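## Task

Move the green bin, and no other bin, to the bench edge closest to the arms, then set the hook lying flat on the bench next to that bin with its handle sticking out past that edge. All other objects must finish resting on the same thing they rest on now. Nothing counts as done if it stays in place only because a robot is holding it at the end. Release everything and move the arms away afterwards.

## Robot and tools

Setup. Three identical i2rt Big YAM arms, named arm1, arm2 and arm3, share the bench. Each has six revolute joints, a two-finger gripper and a wrist camera. With joints 1 and 6 at zero and the hand level and facing forward, the wrist camera rides on top of the hand looking toward the fingertips. Reach is roughly 1.0 m from the joint 1 axis. Two fixed room cameras, room_a and room_b, also watch the scene. Loose objects may occasionally get nudged by an outside disturbance.

Frames. Everything is expressed in one shared scene frame with its origin on the floor and +z upward. The point called hand lies midway between the fingertips; its z axis runs along the fingers and the fingers open and close along its y axis. Each arm's foot has its own real pose, which is never printed. Camera calibration (intrinsics K, distortion, T_world_to_cam, pos_world) is supplied per camera; it may be off by a couple of degrees and several millimetres, and wrist-camera poses also inherit joint reading errors.

execute_actions. Argument actions is a list holding either zero or one action. An action is an object keyed by arm name (arm1, arm2, arm3); under each name sits a joints object whose keys are joint names with absolute target values, not offsets. Radians for joint1_rad to joint6_rad, metres for gripper_m. You may name any subset of arms and joints; omitted ones may keep pushing toward earlier targets. Ranges and done tolerances: joint1_rad -2.879 to 2.879 (±0.045), rotation of the whole arm about its foot, positive counter-clockwise viewed from above, 0 means unfolding the way the foot faces. joint2_rad 0 to 3.141 (±0.14), shoulder; 0 has the upper arm pointing back roughly level, increasing raises it then brings it forward. joint3_rad 0 to 3.019 (±0.09), elbow; 0 is fully folded, increasing opens it. joint4_rad -1.692 to 1.57 (±0.055), hand pitch, positive tips fingers up. joint5_rad -1.57 to 1.57 (±0.03), sideways hand swing, positive toward the arm's right. joint6_rad -2.094 to 2.094 (±0.035), hand roll, positive clockwise seen from behind. gripper_m 0 to 0.093 (±0.003), fingertip gap; grip force about 50 to 62 N per pad. Motions within an action start together but finish separately; joints have different speeds, so the hand may sweep a wide path. An action is capped at 15 s. Optional cameras is a list of camera names (or all); omitted or null means all, [] means none. Any unknown key, name or out-of-range number rejects the whole call with no motion. Example: {"arm1": {"joints": {"gripper_m": 0.05}}, "arm2": {"joints": {"joint1_rad": 0.3}}}.

Other tools. wait(seconds 0 to 10) commands nothing new and returns state and images. zoom_image(camera, region [x0,y0,x1,y1] in pixels from top-left, at most 504 by 504) enlarges part of that camera's most recent full image. read_manual(section "licences") only returns licence text. finished_scene(scene 1 or 2) ends the scene irreversibly and reports success; the goal must hold by then. Replying with no tool call ends all remaining scenes.

Reading results. The state gives joint_positions, joint torques (raw drive output with per-arm offset, scale and noise, nonzero even in free air) and images listed in the order named on the pictures line. joint_status tells how each commanded joint finished: off_target (stopped short, possibly still pushing), contact_stop or time_out (target dropped, holds where it stopped; a timed-out joint may keep a nearby target and keep pushing, shown in on_its_own), not_followed (a self/inter-arm clearance check withheld the arm's joint targets; the gripper part still runs, and withheld targets may be retried later). on_its_own lists uncommanded behaviour; its held at value is the target, not the position. To relieve a pushing joint, command its reported position. Tiny target changes may not move a joint. Once a stop is reported, later motion calls in that same reply are skipped.

Cautions. The arms do not halt on contact and can press hard; sustained pushing heats motors. MOTOR HOT appears from 85 °C; at 100 °C an OVER-TEMPERATURE FAULT drops that arm, and its joints read limit_stop_at_motor_heat (resend targets after cooling). Heat partly carries to the next scene. Arms pressing hard against each other end the run; the clearance check ignores fingers, gripper housings and wrist cameras and may react late, and no state line reports arm-to-arm contact. Never push, drop or sweep objects off the work area or onto the floor; that ends the scene. Avoid slips, slams and hard hits. Loads held up make joints sag. Motion time counts against efficiency, and the simulation keeps running while you think, with the arms holding the last command.

Each tool is called after "Request:" as name(argument=value, ...) on one line, values as JSON.

## Session

Request:
execute_actions(actions=[])

Scene clock: 0.00 s.
Joint torques (N m, as the arm reports them, + toward a larger angle): no reading
arm1.joint_positions: joint1_rad=-0.076 joint2_rad=+0.409 joint3_rad=+1.550 joint4_rad=-1.554 joint5_rad=-0.157 joint6_rad=+0.566 gripper_m=+0.094
arm1.joint_status: not commanded
arm1.hand: x=-0.9821 y=+0.0817 z=+1.2974 quat_wxyz=(-0.235, +0.400, -0.736, -0.493) (m; scene frame)
arm2.joint_positions: joint1_rad=-0.458 joint2_rad=+0.613 joint3_rad=+1.319 joint4_rad=-1.200 joint5_rad=-0.123 joint6_rad=-0.129 gripper_m=+0.094
arm2.joint_status: not commanded
arm2.hand: x=+0.1316 y=+0.2187 z=+1.2808 quat_wxyz=(-0.448, +0.475, -0.712, -0.260) (m; scene frame)
arm3.joint_positions: joint1_rad=+0.385 joint2_rad=+0.547 joint3_rad=+1.665 joint4_rad=-1.375 joint5_rad=-0.144 joint6_rad=+0.664 gripper_m=+0.094
arm3.joint_status: not commanded
arm3.hand: x=+0.8720 y=+0.1094 z=+1.3889 quat_wxyz=(-0.058, +0.551, -0.562, -0.615) (m; scene frame)
pictures: arm1_cam_wrist, arm2_cam_wrist, arm3_cam_wrist, room_a, room_b
Images, in order (width x height): arm1_cam_wrist 504x504, arm2_cam_wrist 504x504, arm3_cam_wrist 504x504, room_a 504x504, room_b 504x504.

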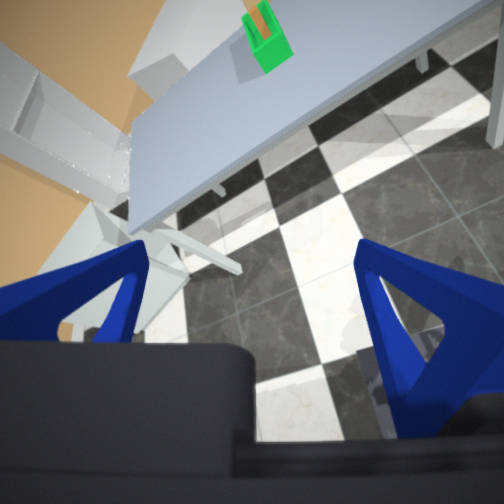

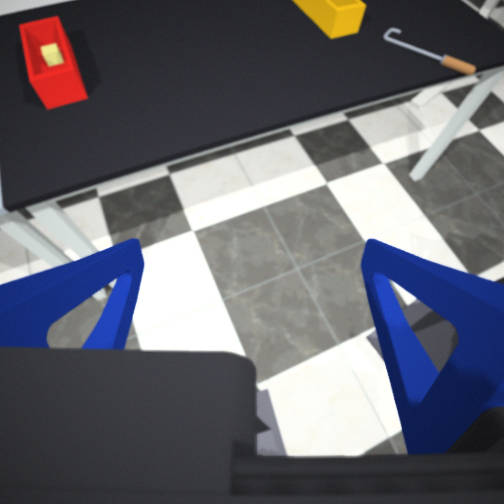

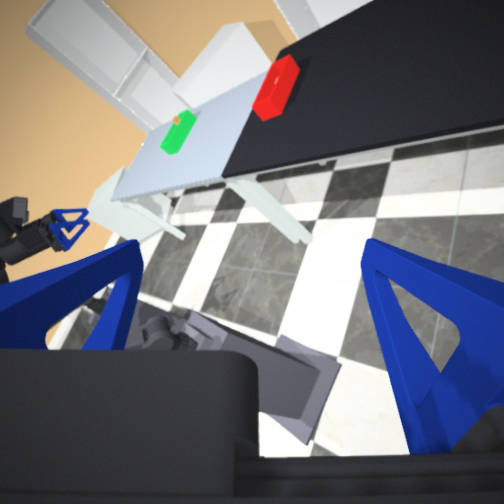

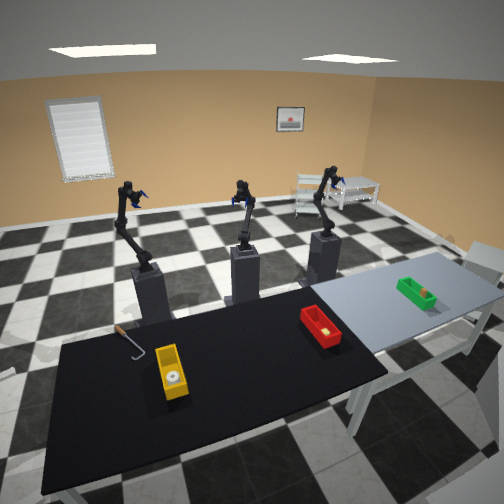

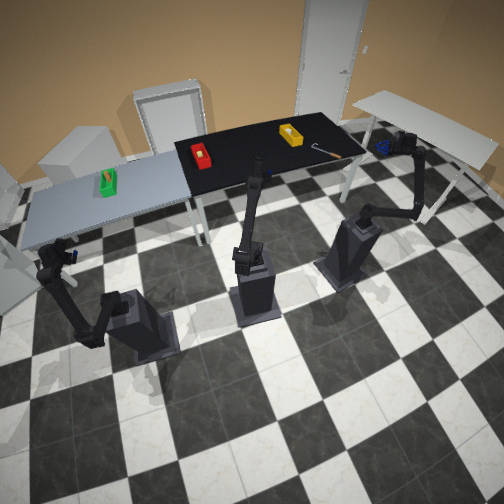

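Request:
zoom_image(camera="room_b", region=[260, 100, 380, 200])

Request:
zoom_image(camera="room_b", region=[10, 130, 230, 260])

Request:
zoom_image(camera="room_a", region=[80, 300, 220, 420])

Request:
zoom_image(camera="room_a", region=[290, 240, 504, 370])

Request:
zoom_image(camera="arm2_cam_wrist", region=[280, 0, 504, 120])

Region (260, 100, 380, 200) of room_b's 504x504 image, scaled by 4.200, with more detail than that image has.

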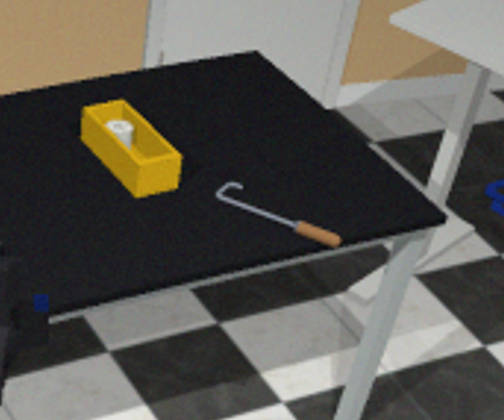

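Region (10, 130, 230, 260) of room_b's 504x504 image, scaled by 2.291, with more detail than that image has; it fills the top 298 rows of this view, and the rest is white.

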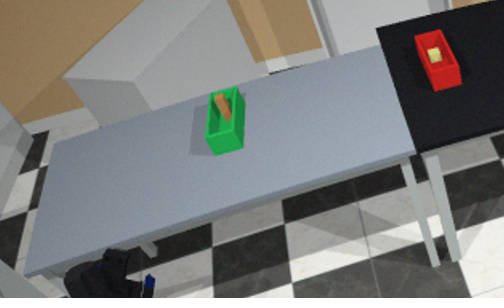

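Region (80, 300, 220, 420) of room_a's 504x504 image, scaled by 3.600, with more detail than that image has; it fills the top 432 rows of this view, and the rest is white.

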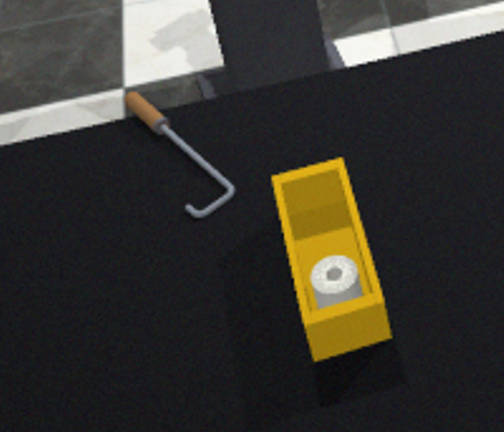

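Region (290, 240, 504, 370) of room_a's 504x504 image, scaled by 2.355, with more detail than that image has; it fills the top 306 rows of this view, and the rest is white.

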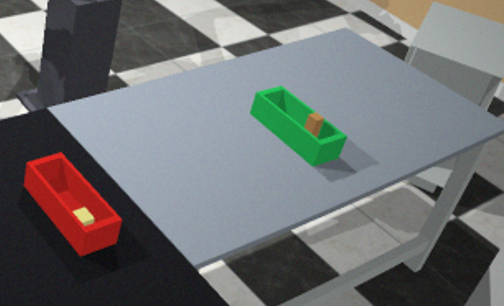

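Region (280, 0, 504, 120) of arm2_cam_wrist's 504x504 image, scaled by 2.250, with more detail than that image has; it fills the top 270 rows of this view, and the rest is white.

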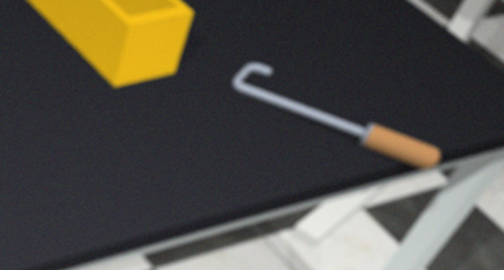

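Request:
execute_actions(actions=[{"arm3":{"joints":{"joint1_rad":-0.571,"joint2_rad":2.2,"joint3_rad":2.107,"joint4_rad":-0.85,"joint5_rad":-0.67,"joint6_rad":-0.727}},"arm1":{"joints":{"joint1_rad":0.0,"joint2_rad":1.7,"joint3_rad":1.7,"joint4_rad":-0.5,"joint5_rad":0,"joint6_rad":0}}}])

Scene clock: 39.93 s.
Joint torques (N m, as the arm reports them, + toward a larger angle): arm1=[  1.39 -17.5   13.1    2.75   0.16  -0.1 ] | arm2=[ 0.66 -0.42  9.54  1.64  0.08  0.04] | arm3=[  1.25 -26.8   14.74   1.35  -0.44   0.01]
arm1.joint_positions: joint1_rad=-0.006 joint2_rad=+1.722 joint3_rad=+1.665 joint4_rad=-0.518 joint5_rad=-0.003 joint6_rad=+0.007 gripper_m=+0.094
arm1.joint_status: all done
arm1.hand: x=-0.9314 y=+0.7264 z=+1.0395 quat_wxyz=(-0.343, +0.608, -0.637, -0.328) (m; scene frame)
arm2.joint_positions: joint1_rad=-0.458 joint2_rad=+0.613 joint3_rad=+1.319 joint4_rad=-1.200 joint5_rad=-0.123 joint6_rad=-0.129 gripper_m=+0.094
arm2.joint_status: not commanded
arm2.hand: x=+0.1316 y=+0.2187 z=+1.2808 quat_wxyz=(-0.448, +0.475, -0.712, -0.260) (m; scene frame)
arm3.joint_positions: joint1_rad=-0.569 joint2_rad=+2.235 joint3_rad=+2.059 joint4_rad=-0.852 joint5_rad=-0.667 joint6_rad=-0.717 gripper_m=+0.094
arm3.joint_status: all done
arm3.hand: x=+1.1861 y=+0.7762 z=+0.8677 quat_wxyz=(-0.183, +0.781, -0.470, -0.368) (m; scene frame)
pictures: arm1_cam_wrist, arm2_cam_wrist, arm3_cam_wrist, room_a, room_b
camera_calibration (this result's frames):
arm1_cam_wrist: T_world_to_cam=[[0.998987, -0.0427479, -0.0140379, 0.980063], [-0.0448988, -0.926858, -0.372717, 1.02674], [0.00292175, 0.37297, -0.927839, 0.824001], [0, 0, 0, 1]] pos_world=[-0.935378, 0.686208, 1.16098]
arm3_cam_wrist: T_world_to_cam=[[0.866754, 0.495044, -0.0605736, -1.36305], [0.474275, -0.855711, -0.206934, 0.288108], [-0.154275, 0.150633, -0.976478, 1.03369], [0, 0, 0, 1]] pos_world=[1.20426, 0.7656, 0.986432]
Images, in order (width x height): arm1_cam_wrist 504x504, arm2_cam_wrist 504x504, arm3_cam_wrist 504x504, room_a 504x504, room_b 504x504.

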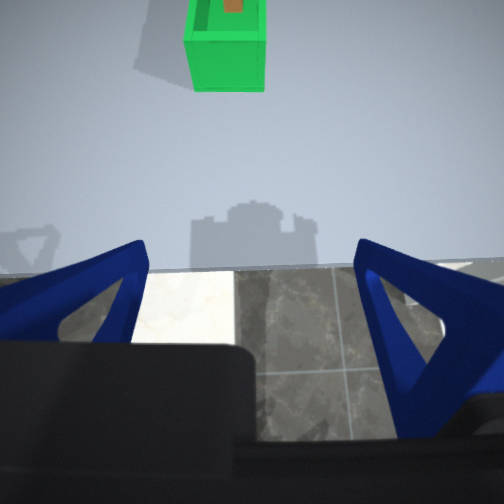

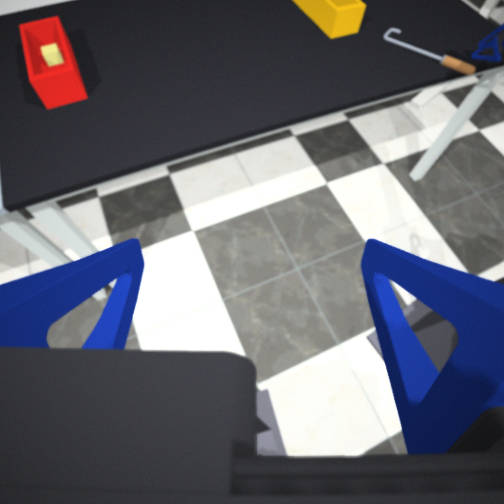

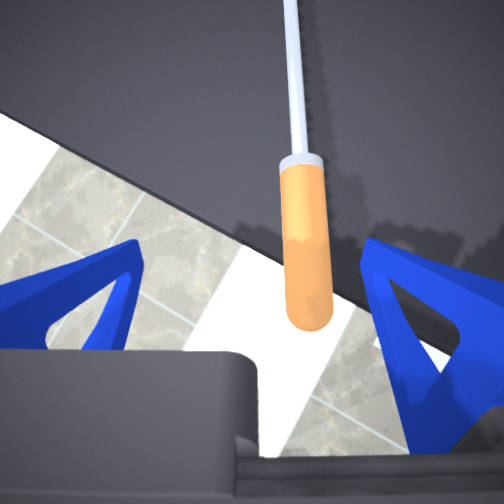

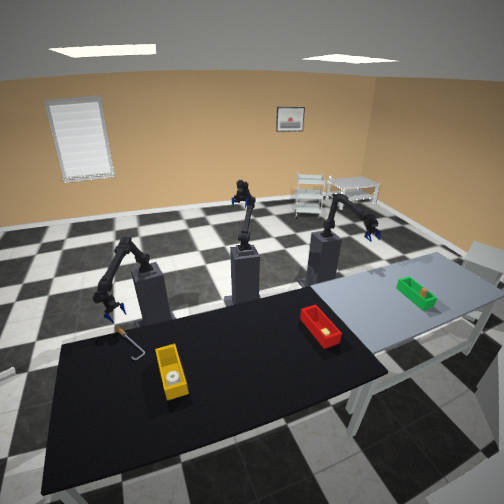

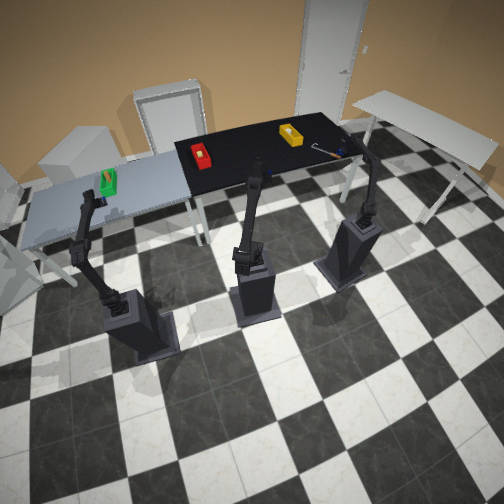

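Request:
execute_actions(actions=[{"arm3":{"joints":{"joint1_rad":-0.552,"joint2_rad":2.40,"joint3_rad":2.395,"joint4_rad":-0.94,"joint5_rad":-0.601,"joint6_rad":-0.76}}}], cameras=["arm3_cam_wrist","arm2_cam_wrist"])

Scene clock: 51.70 s.
Joint torques (N m, as the arm reports them, + toward a larger angle): arm1=[  1.37 -17.81  12.97   2.73   0.16  -0.1 ] | arm2=[ 0.46 -0.28  9.55  1.58  0.08  0.03] | arm3=[  1.45 -23.67  16.4    1.1   -0.27   0.  ]
arm1.joint_positions: joint1_rad=-0.006 joint2_rad=+1.722 joint3_rad=+1.665 joint4_rad=-0.518 joint5_rad=-0.003 joint6_rad=+0.007 gripper_m=+0.094
arm1.joint_status: not commanded
arm1.hand: x=-0.9314 y=+0.7264 z=+1.0395 quat_wxyz=(-0.343, +0.608, -0.637, -0.328) (m; scene frame)
arm2.joint_positions: joint1_rad=-0.458 joint2_rad=+0.613 joint3_rad=+1.319 joint4_rad=-1.200 joint5_rad=-0.123 joint6_rad=-0.129 gripper_m=+0.094
arm2.joint_status: not commanded
arm2.hand: x=+0.1316 y=+0.2187 z=+1.2808 quat_wxyz=(-0.448, +0.475, -0.712, -0.260) (m; scene frame)
arm3.joint_positions: joint1_rad=-0.555 joint2_rad=+2.390 joint3_rad=+2.330 joint4_rad=-0.932 joint5_rad=-0.603 joint6_rad=-0.751 gripper_m=+0.094
arm3.joint_status: all done
arm3.hand: x=+1.2035 y=+0.8228 z=+0.8635 quat_wxyz=(-0.211, +0.794, -0.457, -0.340) (m; scene frame)
pictures: arm2_cam_wrist, arm3_cam_wrist
camera_calibration (this result's frames):
arm3_cam_wrist: T_world_to_cam=[[0.867214, 0.497338, 0.0243815, -1.47724], [0.49274, -0.850083, -0.185919, 0.273853], [-0.0717381, 0.173245, -0.982263, 0.912321], [0, 0, 0, 1]] pos_world=[1.21159, 0.809428, 0.983071]
Images, in order (width x height): arm2_cam_wrist 504x504, arm3_cam_wrist 504x504.

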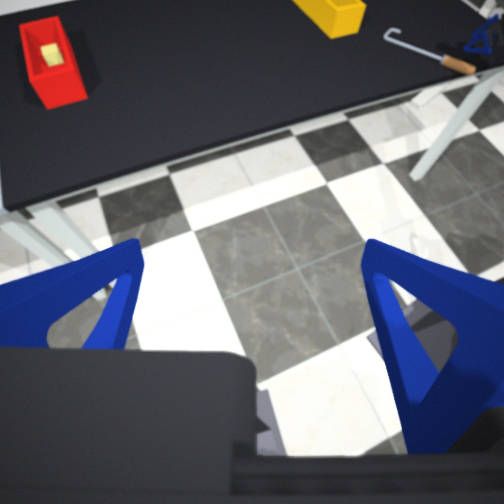

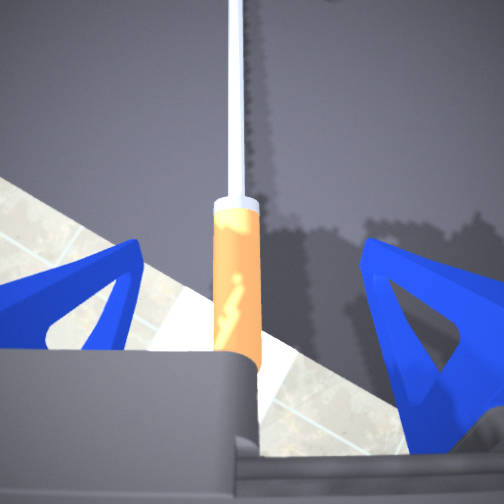

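Request:
execute_actions(actions=[{"arm3":{"joints":{"joint2_rad":2.475}}}], cameras=["arm3_cam_wrist","arm2_cam_wrist"])

Scene clock: 56.77 s.
Joint torques (N m, as the arm reports them, + toward a larger angle): arm1=[  1.35 -17.79  12.96   2.72   0.16  -0.11] | arm2=[ 0.68 -0.36  9.56  1.65  0.08  0.03] | arm3=[  0.8  -25.    15.11   0.94  -0.32   0.  ]
arm1.joint_positions: joint1_rad=-0.006 joint2_rad=+1.722 joint3_rad=+1.665 joint4_rad=-0.518 joint5_rad=-0.003 joint6_rad=+0.007 gripper_m=+0.094
arm1.joint_status: not commanded
arm1.hand: x=-0.9314 y=+0.7264 z=+1.0395 quat_wxyz=(-0.343, +0.608, -0.637, -0.328) (m; scene frame)
arm2.joint_positions: joint1_rad=-0.458 joint2_rad=+0.613 joint3_rad=+1.319 joint4_rad=-1.200 joint5_rad=-0.123 joint6_rad=-0.129 gripper_m=+0.094
arm2.joint_status: not commanded
arm2.hand: x=+0.1316 y=+0.2187 z=+1.2808 quat_wxyz=(-0.448, +0.475, -0.712, -0.260) (m; scene frame)
arm3.joint_positions: joint1_rad=-0.555 joint2_rad=+2.472 joint3_rad=+2.343 joint4_rad=-0.932 joint5_rad=-0.603 joint6_rad=-0.751 gripper_m=+0.094
arm3.joint_status: all done
arm3.hand: x=+1.2033 y=+0.8243 z=+0.8019 quat_wxyz=(-0.179, +0.796, -0.470, -0.337) (m; scene frame)
pictures: arm2_cam_wrist, arm3_cam_wrist
camera_calibration (this result's frames):
arm3_cam_wrist: T_world_to_cam=[[0.866705, 0.497844, -0.0312077, -1.43156], [0.488902, -0.860221, -0.144897, 0.243838], [-0.0989819, 0.110326, -0.988954, 0.941611], [0, 0, 0, 1]] pos_world=[1.21473, 0.818566, 0.921866]
Images, in order (width x height): arm2_cam_wrist 504x504, arm3_cam_wrist 504x504.

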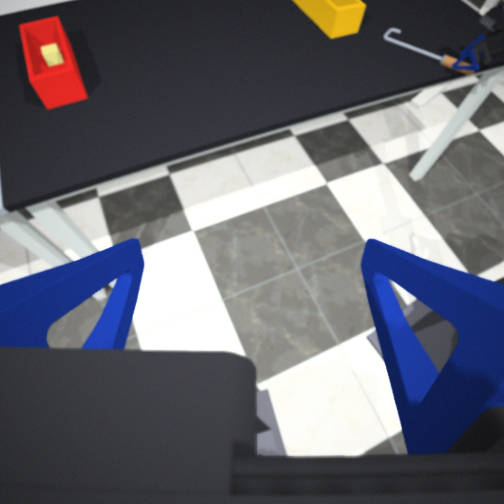

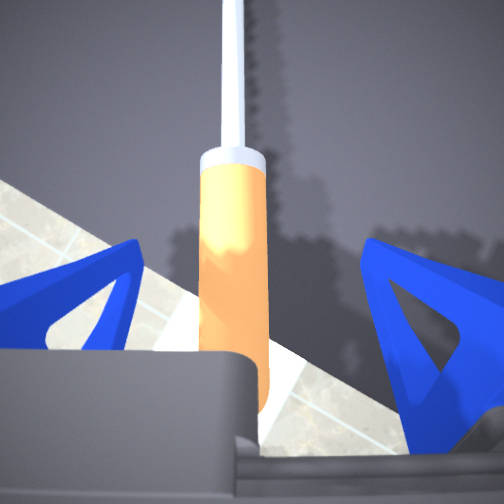

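Request:
execute_actions(actions=[{"arm3":{"joints":{"joint2_rad":2.51}}}], cameras=["arm3_cam_wrist"])

Scene clock: 61.17 s.
Joint torques (N m, as the arm reports them, + toward a larger angle): arm1=[  1.37 -17.82  12.97   2.73   0.16  -0.11] | arm2=[ 0.73 -0.29  9.58  1.59  0.08  0.03] | arm3=[  0.72 -22.85  14.88   0.9   -0.24   0.  ]
arm1.joint_positions: joint1_rad=-0.006 joint2_rad=+1.722 joint3_rad=+1.665 joint4_rad=-0.518 joint5_rad=-0.003 joint6_rad=+0.007 gripper_m=+0.094
arm1.joint_status: not commanded
arm1.hand: x=-0.9314 y=+0.7264 z=+1.0395 quat_wxyz=(-0.343, +0.608, -0.637, -0.328) (m; scene frame)
arm2.joint_positions: joint1_rad=-0.458 joint2_rad=+0.613 joint3_rad=+1.319 joint4_rad=-1.200 joint5_rad=-0.123 joint6_rad=-0.129 gripper_m=+0.094
arm2.joint_status: not commanded
arm2.hand: x=+0.1316 y=+0.2187 z=+1.2808 quat_wxyz=(-0.448, +0.475, -0.712, -0.260) (m; scene frame)
arm3.joint_positions: joint1_rad=-0.555 joint2_rad=+2.489 joint3_rad=+2.343 joint4_rad=-0.932 joint5_rad=-0.603 joint6_rad=-0.751 gripper_m=+0.094
arm3.joint_status: all done
arm3.hand: x=+1.2028 y=+0.8235 z=+0.7881 quat_wxyz=(-0.171, +0.796, -0.473, -0.336) (m; scene frame)
pictures: arm3_cam_wrist
camera_calibration (this result's frames):
arm3_cam_wrist: T_world_to_cam=[[0.866352, 0.497435, -0.0446397, -1.41978], [0.488146, -0.862278, -0.134875, 0.236103], [-0.105583, 0.0950584, -0.989857, 0.949213], [0, 0, 0, 1]] pos_world=[1.215, 0.819606, 0.908051]
Images, in order (width x height): arm3_cam_wrist 504x504.

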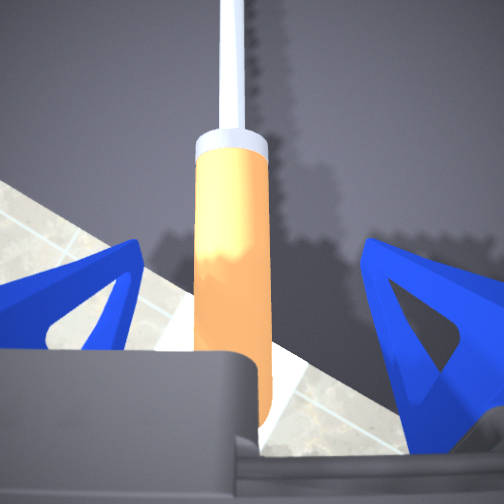

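Request:
execute_actions(actions=[{"arm3":{"joints":{"joint2_rad":2.52,"gripper_m":0.0}}}], cameras=["arm3_cam_wrist"])

Scene clock: 64.40 s.
Joint torques (N m, as the arm reports them, + toward a larger angle): arm1=[  1.38 -17.82  12.95   2.73   0.16  -0.11] | arm2=[ 0.74 -0.45  9.6   1.62  0.06  0.04] | arm3=[  0.8  -22.78  15.04   1.01  -0.2    0.01]
arm1.joint_positions: joint1_rad=-0.006 joint2_rad=+1.722 joint3_rad=+1.665 joint4_rad=-0.518 joint5_rad=-0.003 joint6_rad=+0.007 gripper_m=+0.094
arm1.joint_status: not commanded
arm1.hand: x=-0.9314 y=+0.7264 z=+1.0395 quat_wxyz=(-0.343, +0.608, -0.637, -0.328) (m; scene frame)
arm2.joint_positions: joint1_rad=-0.458 joint2_rad=+0.613 joint3_rad=+1.319 joint4_rad=-1.200 joint5_rad=-0.123 joint6_rad=-0.129 gripper_m=+0.094
arm2.joint_status: not commanded
arm2.hand: x=+0.1316 y=+0.2187 z=+1.2808 quat_wxyz=(-0.448, +0.475, -0.712, -0.260) (m; scene frame)
arm3.joint_positions: joint1_rad=-0.554 joint2_rad=+2.493 joint3_rad=+2.343 joint4_rad=-0.935 joint5_rad=-0.604 joint6_rad=-0.754 gripper_m=+0.029
arm3.joint_status: gripper_m off_target (ended at +0.029, target +0.000); the others done
arm3.hand: x=+1.2017 y=+0.8230 z=+0.7845 quat_wxyz=(-0.169, +0.797, -0.472, -0.335) (m; scene frame)
pictures: arm3_cam_wrist
camera_calibration (this result's frames):
arm3_cam_wrist: T_world_to_cam=[[0.86447, 0.500404, -0.0478305, -1.41649], [0.491151, -0.861068, -0.131653, 0.22862], [-0.107065, 0.0903181, -0.990141, 0.951476], [0, 0, 0, 1]] pos_world=[1.2141, 0.819741, 0.904443]
Images, in order (width x height): arm3_cam_wrist 504x504.

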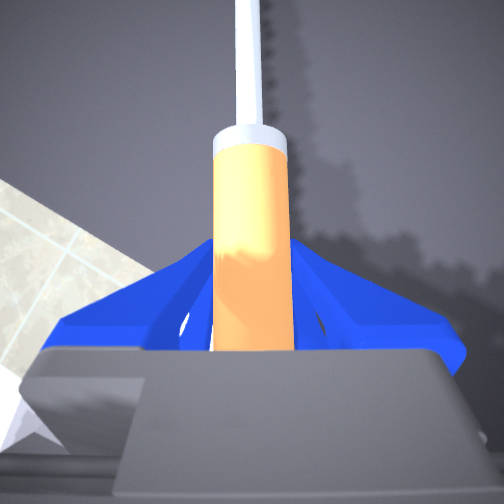

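Request:
execute_actions(actions=[{"arm3":{"joints":{"joint2_rad":2.0}},"arm1":{"joints":{"joint2_rad":1.0,"joint3_rad":1.0}}}], cameras=["arm3_cam_wrist","room_a"])

Request:
execute_actions(actions=[{"arm3":{"joints":{"joint1_rad":0.9,"joint2_rad":1.22,"joint3_rad":1.15,"joint4_rad":-0.75,"joint5_rad":0,"joint6_rad":0}}}])

Scene clock: 79.07 s.
Joint torques (N m, as the arm reports them, + toward a larger angle): arm1=[ 1.43 -4.72 11.07  2.54  0.16 -0.1 ] | arm2=[ 0.68 -0.37  9.61  1.6   0.07  0.04] | arm3=[  1.57 -23.61  13.95   2.72  -0.35   0.05]
arm1.joint_positions: joint1_rad=-0.006 joint2_rad=+0.992 joint3_rad=+0.990 joint4_rad=-0.513 joint5_rad=-0.003 joint6_rad=+0.007 gripper_m=+0.094
arm1.joint_status: all done
arm1.hand: x=-0.9434 y=+0.4607 z=+1.0651 quat_wxyz=(-0.362, +0.598, -0.626, -0.347) (m; scene frame)
arm2.joint_positions: joint1_rad=-0.458 joint2_rad=+0.613 joint3_rad=+1.319 joint4_rad=-1.200 joint5_rad=-0.123 joint6_rad=-0.129 gripper_m=+0.094
arm2.joint_status: not commanded
arm2.hand: x=+0.1316 y=+0.2187 z=+1.2808 quat_wxyz=(-0.448, +0.475, -0.712, -0.260) (m; scene frame)
arm3.joint_positions: joint1_rad=-0.555 joint2_rad=+2.036 joint3_rad=+2.360 joint4_rad=-0.953 joint5_rad=-0.597 joint6_rad=-0.753 gripper_m=+0.029
arm3.joint_status: all done
arm3.hand: x=+1.1851 y=+0.7688 z=+1.1596 quat_wxyz=(-0.374, +0.770, -0.380, -0.350) (m; scene frame)
pictures: arm3_cam_wrist, room_a
camera_calibration (this result's frames):
arm3_cam_wrist: T_world_to_cam=[[0.845236, 0.434763, 0.310738, -1.69954], [0.529607, -0.759147, -0.378434, 0.401738], [0.0713668, 0.484435, -0.871911, 0.674488], [0, 0, 0, 1]] pos_world=[1.17561, 0.717127, 1.26824]
Images, in order (width x height): arm3_cam_wrist 504x504, room_a 504x504.

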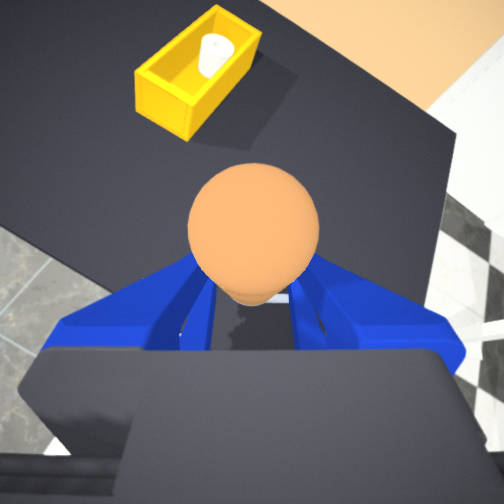

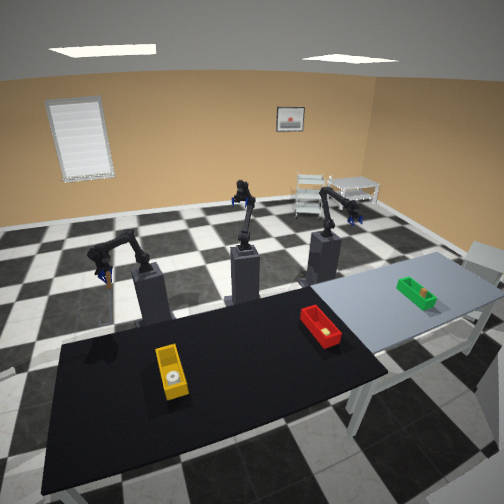

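Scene clock: 81.30 s.
Joint torques (N m, as the arm reports them, + toward a larger angle): arm1=[ 1.46 -4.88 11.06  2.55  0.16 -0.1 ] | arm2=[ 0.65 -0.4   9.53  1.64  0.07  0.02] | arm3=[ -0.32 -12.39  14.9    2.19   0.17   0.08]
arm1.joint_positions: joint1_rad=-0.006 joint2_rad=+0.992 joint3_rad=+0.990 joint4_rad=-0.513 joint5_rad=-0.003 joint6_rad=+0.007 gripper_m=+0.094
arm1.joint_status: not commanded
arm1.hand: x=-0.9434 y=+0.4607 z=+1.0651 quat_wxyz=(-0.362, +0.598, -0.626, -0.347) (m; scene frame)
arm2.joint_positions: joint1_rad=-0.458 joint2_rad=+0.613 joint3_rad=+1.319 joint4_rad=-1.200 joint5_rad=-0.123 joint6_rad=-0.129 gripper_m=+0.094
arm2.joint_status: not commanded
arm2.hand: x=+0.1316 y=+0.2187 z=+1.2808 quat_wxyz=(-0.448, +0.475, -0.712, -0.260) (m; scene frame)
arm3.joint_positions: joint1_rad=+0.906 joint2_rad=+1.251 joint3_rad=+1.103 joint4_rad=-0.768 joint5_rad=-0.004 joint6_rad=-0.005 gripper_m=+0.029
arm3.joint_status: all done
arm3.hand: x=+0.5291 y=+0.2526 z=+0.9861 quat_wxyz=(-0.085, +0.914, -0.238, -0.316) (m; scene frame)
pictures: arm1_cam_wrist, arm2_cam_wrist, arm3_cam_wrist, room_a, room_b
camera_calibration (this result's frames):
arm1_cam_wrist: T_world_to_cam=[[0.999041, -0.0415308, -0.013888, 0.980418], [-0.0434794, -0.902926, -0.42759, 0.838206], [0.00521832, 0.427784, -0.903866, 0.898242], [0, 0, 0, 1]] pos_world=[-0.94772, 0.413302, 1.18391]
arm3_cam_wrist: T_world_to_cam=[[0.485701, 0.87411, 0.00508349, -0.486132], [0.873785, -0.485341, -0.0307213, -0.302531], [-0.0243866, 0.0193632, -0.999515, 1.11401], [0, 0, 0, 1]] pos_world=[0.527628, 0.256531, 1.10664]
Images, in order (width x height): arm1_cam_wrist 504x504, arm2_cam_wrist 504x504, arm3_cam_wrist 504x504, room_a 504x504, room_b 504x504.

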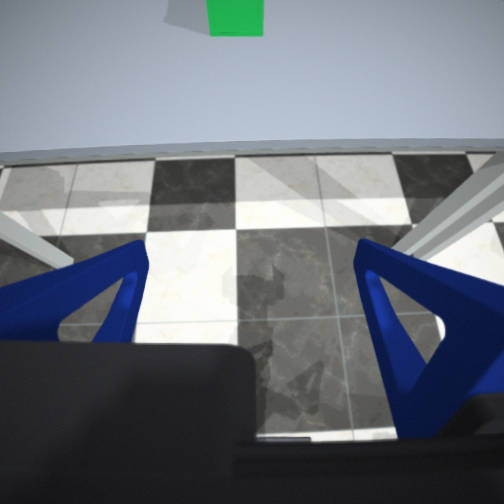

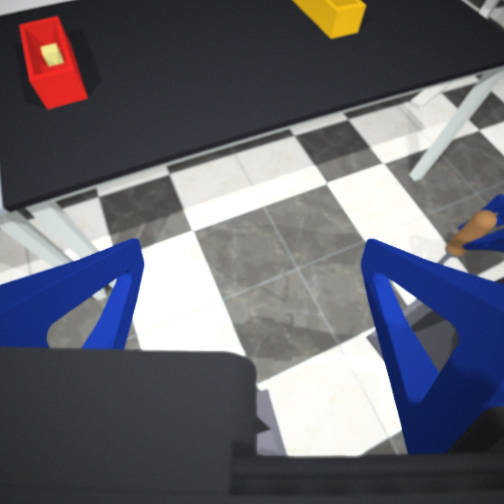

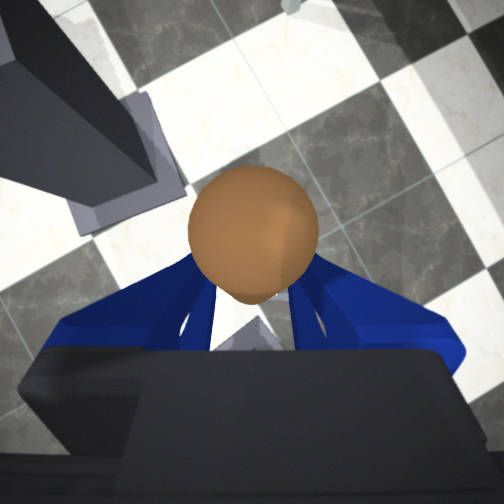

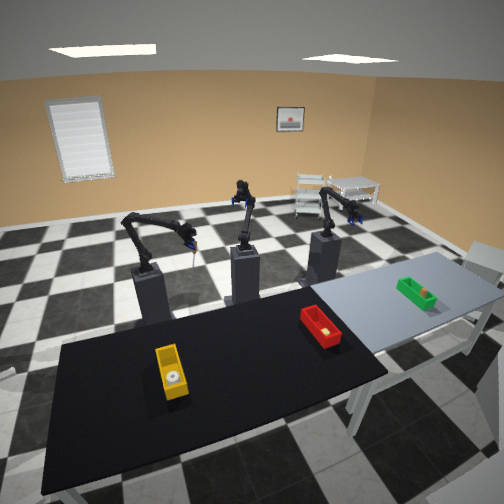

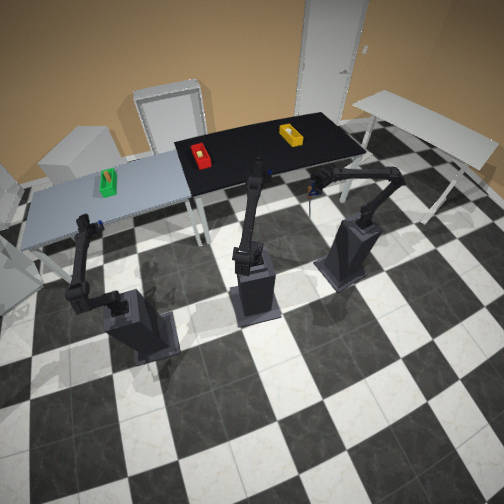

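Request:
execute_actions(actions=[{"arm2":{"joints":{"joint1_rad":-0.975,"joint3_rad":0.47,"joint4_rad":0.3,"joint5_rad":0,"joint6_rad":0}}}], cameras=[])

Request:
execute_actions(actions=[{"arm2":{"joints":{"joint2_rad":1.40,"joint4_rad":0.98}}}], cameras=["arm2_cam_wrist","room_a","room_b"])

Scene clock: 97.77 s.
Joint torques (N m, as the arm reports them, + toward a larger angle): arm1=[ 1.49 -4.87 11.06  2.55  0.16 -0.1 ] | arm2=[ 0.41 -2.99  9.35  2.16  0.17  0.13] | arm3=[ -0.5  -12.21  15.02   2.44   0.14   0.12]
arm1.joint_positions: joint1_rad=-0.006 joint2_rad=+0.992 joint3_rad=+0.990 joint4_rad=-0.513 joint5_rad=-0.003 joint6_rad=+0.007 gripper_m=+0.094
arm1.joint_status: not commanded
arm1.hand: x=-0.9434 y=+0.4607 z=+1.0651 quat_wxyz=(-0.362, +0.598, -0.626, -0.347) (m; scene frame)
arm2.joint_positions: joint1_rad=-0.973 joint2_rad=+0.613 joint3_rad=+0.480 joint4_rad=+0.282 joint5_rad=-0.001 joint6_rad=-0.010 gripper_m=+0.094
arm2.joint_status: all done
arm2.hand: x=+0.3390 y=+0.1603 z=+1.1348 quat_wxyz=(-0.740, +0.149, -0.633, -0.171) (m; scene frame)
arm3.joint_positions: joint1_rad=+0.906 joint2_rad=+1.251 joint3_rad=+1.103 joint4_rad=-0.768 joint5_rad=-0.004 joint6_rad=-0.005 gripper_m=+0.029
arm3.joint_status: not commanded
arm3.hand: x=+0.5291 y=+0.2526 z=+0.9861 quat_wxyz=(-0.085, +0.914, -0.238, -0.316) (m; scene frame)
pictures: none
No camera images: the call's "cameras" was empty. Leave "cameras" out to get every camera's image.

Scene clock: 99.23 s.
Joint torques (N m, as the arm reports them, + toward a larger angle): arm1=[ 1.43 -4.85 11.07  2.55  0.16 -0.1 ] | arm2=[ 0.51 -9.74  6.19  2.17  0.15  0.12] | arm3=[ -0.32 -11.55  15.     2.51   0.11   0.16]
arm1.joint_positions: joint1_rad=-0.006 joint2_rad=+0.992 joint3_rad=+0.990 joint4_rad=-0.513 joint5_rad=-0.003 joint6_rad=+0.007 gripper_m=+0.094
arm1.joint_status: not commanded
arm1.hand: x=-0.9434 y=+0.4607 z=+1.0651 quat_wxyz=(-0.362, +0.598, -0.626, -0.347) (m; scene frame)
arm2.joint_positions: joint1_rad=-0.973 joint2_rad=+1.387 joint3_rad=+0.480 joint4_rad=+0.962 joint5_rad=-0.001 joint6_rad=-0.010 gripper_m=+0.094
arm2.joint_status: all done
arm2.hand: x=+0.4537 y=+0.2177 z=+0.9730 quat_wxyz=(-0.709, +0.158, -0.667, -0.164) (m; scene frame)
arm3.joint_positions: joint1_rad=+0.906 joint2_rad=+1.251 joint3_rad=+1.103 joint4_rad=-0.768 joint5_rad=-0.004 joint6_rad=-0.005 gripper_m=+0.029
arm3.joint_status: not commanded
arm3.hand: x=+0.5291 y=+0.2526 z=+0.9861 quat_wxyz=(-0.085, +0.914, -0.238, -0.316) (m; scene frame)
pictures: arm2_cam_wrist, room_a, room_b
camera_calibration (this result's frames):
arm2_cam_wrist: T_world_to_cam=[[0.446534, -0.89473, -0.00807838, -0.000107975], [-0.490361, -0.237153, -0.838632, 1.09172], [0.748434, 0.378439, -0.544638, 0.22698], [0, 0, 0, 1]] pos_world=[0.365507, 0.172911, 1.03917]
Images, in order (width x height): arm2_cam_wrist 504x504, room_a 504x504, room_b 504x504.

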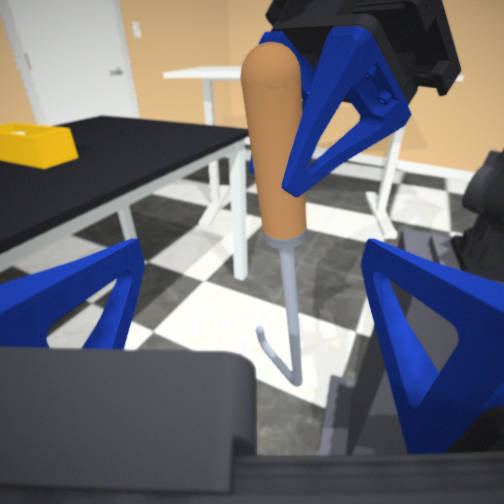

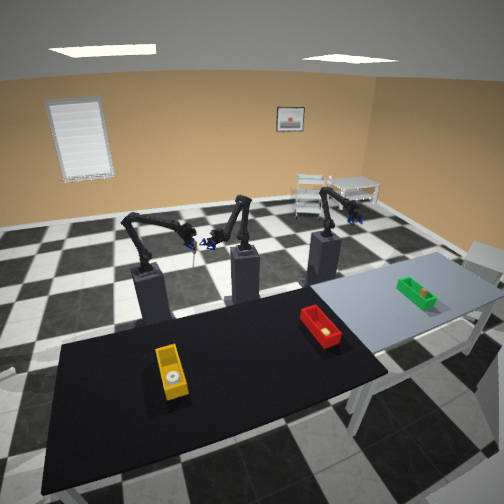

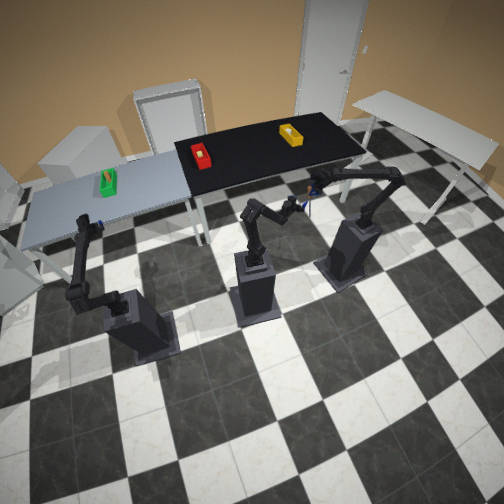

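Request:
execute_actions(actions=[{"arm2":{"joints":{"joint1_rad":-1.01,"joint2_rad":1.635,"joint3_rad":0.72,"joint4_rad":0.93}}}], cameras=["arm2_cam_wrist","arm3_cam_wrist","room_a"])

Scene clock: 105.83 s.
Joint torques (N m, as the arm reports them, + toward a larger angle): arm1=[ 1.45 -4.84 11.07  2.56  0.16 -0.1 ] | arm2=[  0.16 -13.4    9.41   1.22   0.16   0.13] | arm3=[ -0.75 -12.17  14.98   2.46   0.15   0.12]
arm1.joint_positions: joint1_rad=-0.006 joint2_rad=+0.992 joint3_rad=+0.990 joint4_rad=-0.513 joint5_rad=-0.003 joint6_rad=+0.007 gripper_m=+0.094
arm1.joint_status: not commanded
arm1.hand: x=-0.9434 y=+0.4607 z=+1.0651 quat_wxyz=(-0.362, +0.598, -0.626, -0.347) (m; scene frame)
arm2.joint_positions: joint1_rad=-1.008 joint2_rad=+1.622 joint3_rad=+0.685 joint4_rad=+0.939 joint5_rad=-0.001 joint6_rad=-0.009 gripper_m=+0.094
arm2.joint_status: all done
arm2.hand: x=+0.5348 y=+0.2354 z=+0.9431 quat_wxyz=(-0.694, +0.150, -0.689, -0.148) (m; scene frame)
arm3.joint_positions: joint1_rad=+0.906 joint2_rad=+1.251 joint3_rad=+1.103 joint4_rad=-0.768 joint5_rad=-0.004 joint6_rad=-0.005 gripper_m=+0.029
arm3.joint_status: not commanded
arm3.hand: x=+0.5291 y=+0.2526 z=+0.9861 quat_wxyz=(-0.085, +0.914, -0.238, -0.316) (m; scene frame)
pictures: arm2_cam_wrist, arm3_cam_wrist, room_a
camera_calibration (this result's frames):
arm2_cam_wrist: T_world_to_cam=[[0.415053, -0.909754, -0.00885843, 0.000340938], [-0.538646, -0.237874, -0.808255, 1.10798], [0.733207, 0.34024, -0.588765, 0.202025], [0, 0, 0, 1]] pos_world=[0.44854, 0.195132, 1.01448]
arm3_cam_wrist: T_world_to_cam=[[0.485701, 0.87411, 0.00508349, -0.486132], [0.873785, -0.485341, -0.0307213, -0.302531], [-0.0243866, 0.0193632, -0.999515, 1.11401], [0, 0, 0, 1]] pos_world=[0.527628, 0.256531, 1.10664]
Images, in order (width x height): arm2_cam_wrist 504x504, arm3_cam_wrist 504x504, room_a 504x504.

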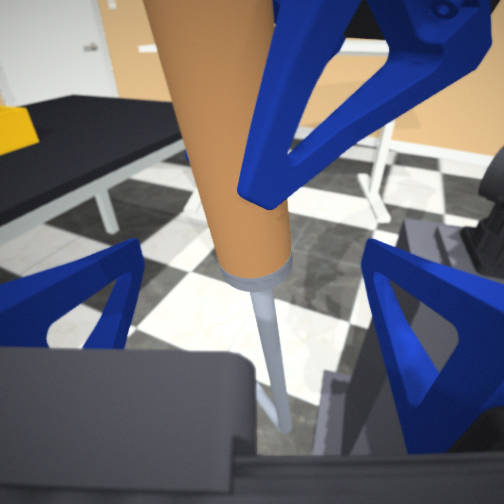

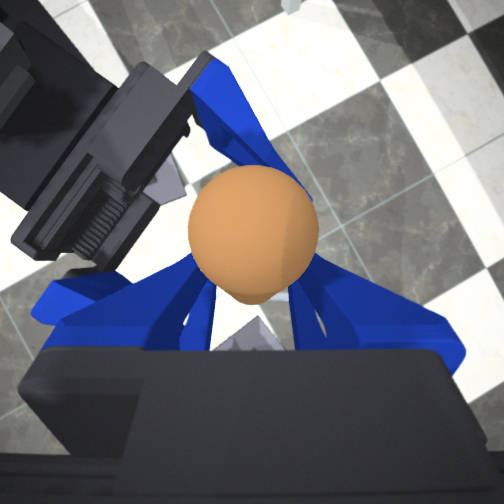

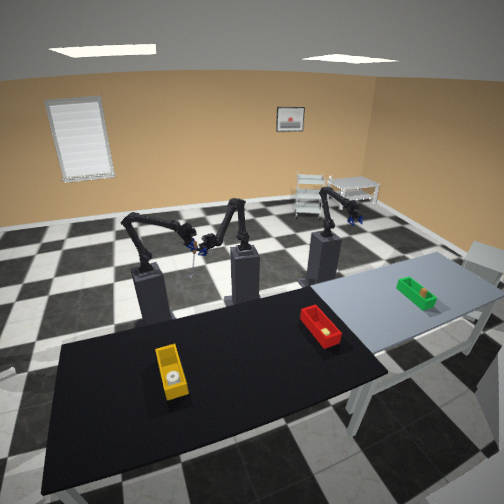

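Request:
execute_actions(actions=[{"arm2":{"joints":{"gripper_m":0}}}], cameras=["arm2_cam_wrist","arm3_cam_wrist"])

Scene clock: 109.23 s.
Joint torques (N m, as the arm reports them, + toward a larger angle): arm1=[ 1.46 -4.84 11.06  2.55  0.16 -0.1 ] | arm2=[  0.31 -13.69   9.25   1.34   0.11   0.13] | arm3=[ -0.27 -12.12  14.96   2.55   0.09   0.12]
arm1.joint_positions: joint1_rad=-0.006 joint2_rad=+0.992 joint3_rad=+0.990 joint4_rad=-0.513 joint5_rad=-0.003 joint6_rad=+0.007 gripper_m=+0.094
arm1.joint_status: not commanded
arm1.hand: x=-0.9434 y=+0.4607 z=+1.0651 quat_wxyz=(-0.362, +0.598, -0.626, -0.347) (m; scene frame)
arm2.joint_positions: joint1_rad=-1.008 joint2_rad=+1.622 joint3_rad=+0.685 joint4_rad=+0.939 joint5_rad=+0.000 joint6_rad=-0.010 gripper_m=+0.029
arm2.joint_status: gripper_m off_target (ended at +0.029, target +0.000)
arm2.hand: x=+0.5349 y=+0.2351 z=+0.9431 quat_wxyz=(-0.694, +0.150, -0.689, -0.147) (m; scene frame)
arm3.joint_positions: joint1_rad=+0.906 joint2_rad=+1.251 joint3_rad=+1.103 joint4_rad=-0.768 joint5_rad=-0.003 joint6_rad=-0.004 gripper_m=+0.029
arm3.joint_status: not commanded
arm3.hand: x=+0.5292 y=+0.2528 z=+0.9861 quat_wxyz=(-0.086, +0.914, -0.238, -0.316) (m; scene frame)
pictures: arm2_cam_wrist, arm3_cam_wrist
camera_calibration (this result's frames):
arm2_cam_wrist: T_world_to_cam=[[0.413663, -0.910394, -0.00810424, 0.000261382], [-0.538765, -0.237608, -0.808255, 1.10798], [0.733905, 0.338711, -0.588777, 0.202024], [0, 0, 0, 1]] pos_world=[0.448565, 0.195074, 1.01448]
arm3_cam_wrist: T_world_to_cam=[[0.48658, 0.873617, 0.00574623, -0.487322], [0.873305, -0.486204, -0.030719, -0.302063], [-0.0240428, 0.0199655, -0.999512, 1.11367], [0, 0, 0, 1]] pos_world=[0.52769, 0.256634, 1.10665]
Images, in order (width x height): arm2_cam_wrist 504x504, arm3_cam_wrist 504x504.

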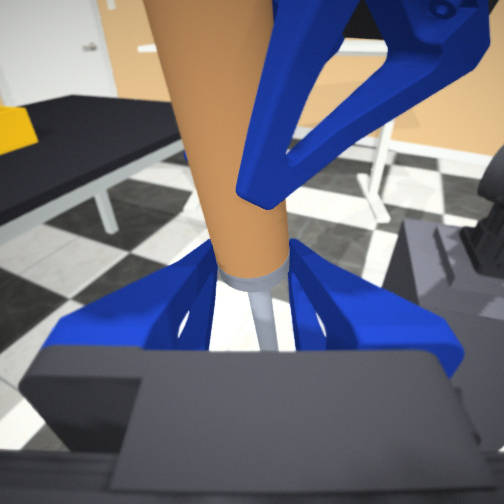

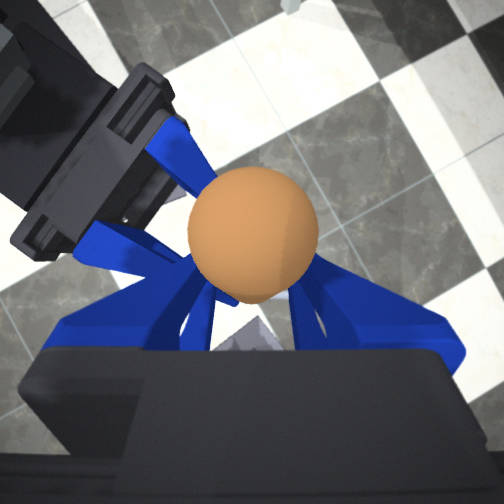

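Request:
execute_actions(actions=[{"arm3":{"joints":{"gripper_m":0.065}}}], cameras=["arm2_cam_wrist"])

Request:
execute_actions(actions=[{"arm3":{"joints":{"joint2_rad":0.85,"joint3_rad":0.85}}}], cameras=["arm2_cam_wrist","room_a"])

Scene clock: 112.70 s.
Joint torques (N m, as the arm reports them, + toward a larger angle): arm1=[ 1.46 -4.86 11.05  2.55  0.16 -0.1 ] | arm2=[  0.2  -15.25   9.17   2.14   0.11   0.12] | arm3=[ -0.2  -11.81  14.86   2.37   0.12   0.12]
arm1.joint_positions: joint1_rad=-0.006 joint2_rad=+0.992 joint3_rad=+0.990 joint4_rad=-0.513 joint5_rad=-0.003 joint6_rad=+0.007 gripper_m=+0.094
arm1.joint_status: not commanded
arm1.hand: x=-0.9434 y=+0.4607 z=+1.0651 quat_wxyz=(-0.362, +0.598, -0.626, -0.347) (m; scene frame)
arm2.joint_positions: joint1_rad=-1.008 joint2_rad=+1.637 joint3_rad=+0.685 joint4_rad=+0.916 joint5_rad=+0.000 joint6_rad=-0.008 gripper_m=+0.029
arm2.joint_status: not commanded
arm2.hand: x=+0.5356 y=+0.2355 z=+0.9294 quat_wxyz=(-0.681, +0.152, -0.702, -0.145) (m; scene frame)
arm3.joint_positions: joint1_rad=+0.906 joint2_rad=+1.246 joint3_rad=+1.103 joint4_rad=-0.767 joint5_rad=-0.003 joint6_rad=-0.004 gripper_m=+0.065
arm3.joint_status: all done
arm3.hand: x=+0.5296 y=+0.2526 z=+0.9884 quat_wxyz=(-0.086, +0.913, -0.238, -0.319) (m; scene frame)
pictures: arm2_cam_wrist
camera_calibration (this result's frames):
arm2_cam_wrist: T_world_to_cam=[[0.413496, -0.910449, -0.0101257, 0.00219851], [-0.566515, -0.248555, -0.785672, 1.09382], [0.712798, 0.330609, -0.61856, 0.234158], [0, 0, 0, 1]] pos_world=[0.451847, 0.19646, 1.00424]
Images, in order (width x height): arm2_cam_wrist 504x504.

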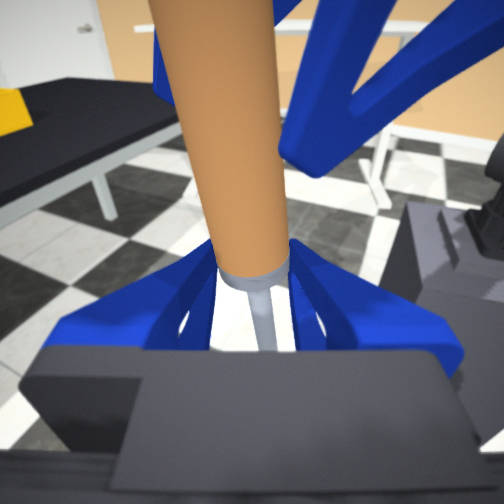

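Scene clock: 113.80 s.
Joint torques (N m, as the arm reports them, + toward a larger angle): arm1=[ 1.43 -4.83 11.06  2.55  0.16 -0.1 ] | arm2=[  0.57 -15.13   9.21   2.07   0.1    0.11] | arm3=[-0.5  -3.72 11.22  2.32  0.1   0.12]
arm1.joint_positions: joint1_rad=-0.006 joint2_rad=+0.992 joint3_rad=+0.990 joint4_rad=-0.513 joint5_rad=-0.003 joint6_rad=+0.007 gripper_m=+0.094
arm1.joint_status: not commanded
arm1.hand: x=-0.9434 y=+0.4607 z=+1.0651 quat_wxyz=(-0.362, +0.598, -0.626, -0.347) (m; scene frame)
arm2.joint_positions: joint1_rad=-1.008 joint2_rad=+1.637 joint3_rad=+0.685 joint4_rad=+0.916 joint5_rad=+0.000 joint6_rad=-0.008 gripper_m=+0.029
arm2.joint_status: not commanded
arm2.hand: x=+0.5356 y=+0.2355 z=+0.9294 quat_wxyz=(-0.681, +0.152, -0.702, -0.145) (m; scene frame)
arm3.joint_positions: joint1_rad=+0.906 joint2_rad=+0.849 joint3_rad=+0.848 joint4_rad=-0.761 joint5_rad=-0.003 joint6_rad=-0.004 gripper_m=+0.065
arm3.joint_status: all done
arm3.hand: x=+0.6270 y=+0.1969 z=+1.0145 quat_wxyz=(-0.104, +0.887, -0.231, -0.386) (m; scene frame)
pictures: arm2_cam_wrist, room_a
camera_calibration (this result's frames):
arm2_cam_wrist: T_world_to_cam=[[0.413496, -0.910449, -0.0101257, 0.00219851], [-0.566515, -0.248555, -0.785672, 1.09382], [0.712798, 0.330609, -0.61856, 0.234158], [0, 0, 0, 1]] pos_world=[0.451847, 0.19646, 1.00424]
Images, in order (width x height): arm2_cam_wrist 504x504, room_a 504x504.

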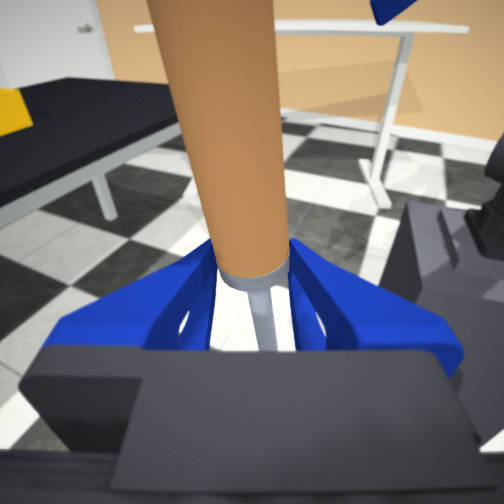

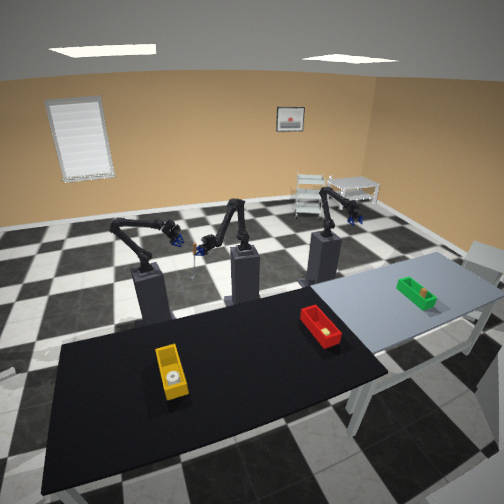

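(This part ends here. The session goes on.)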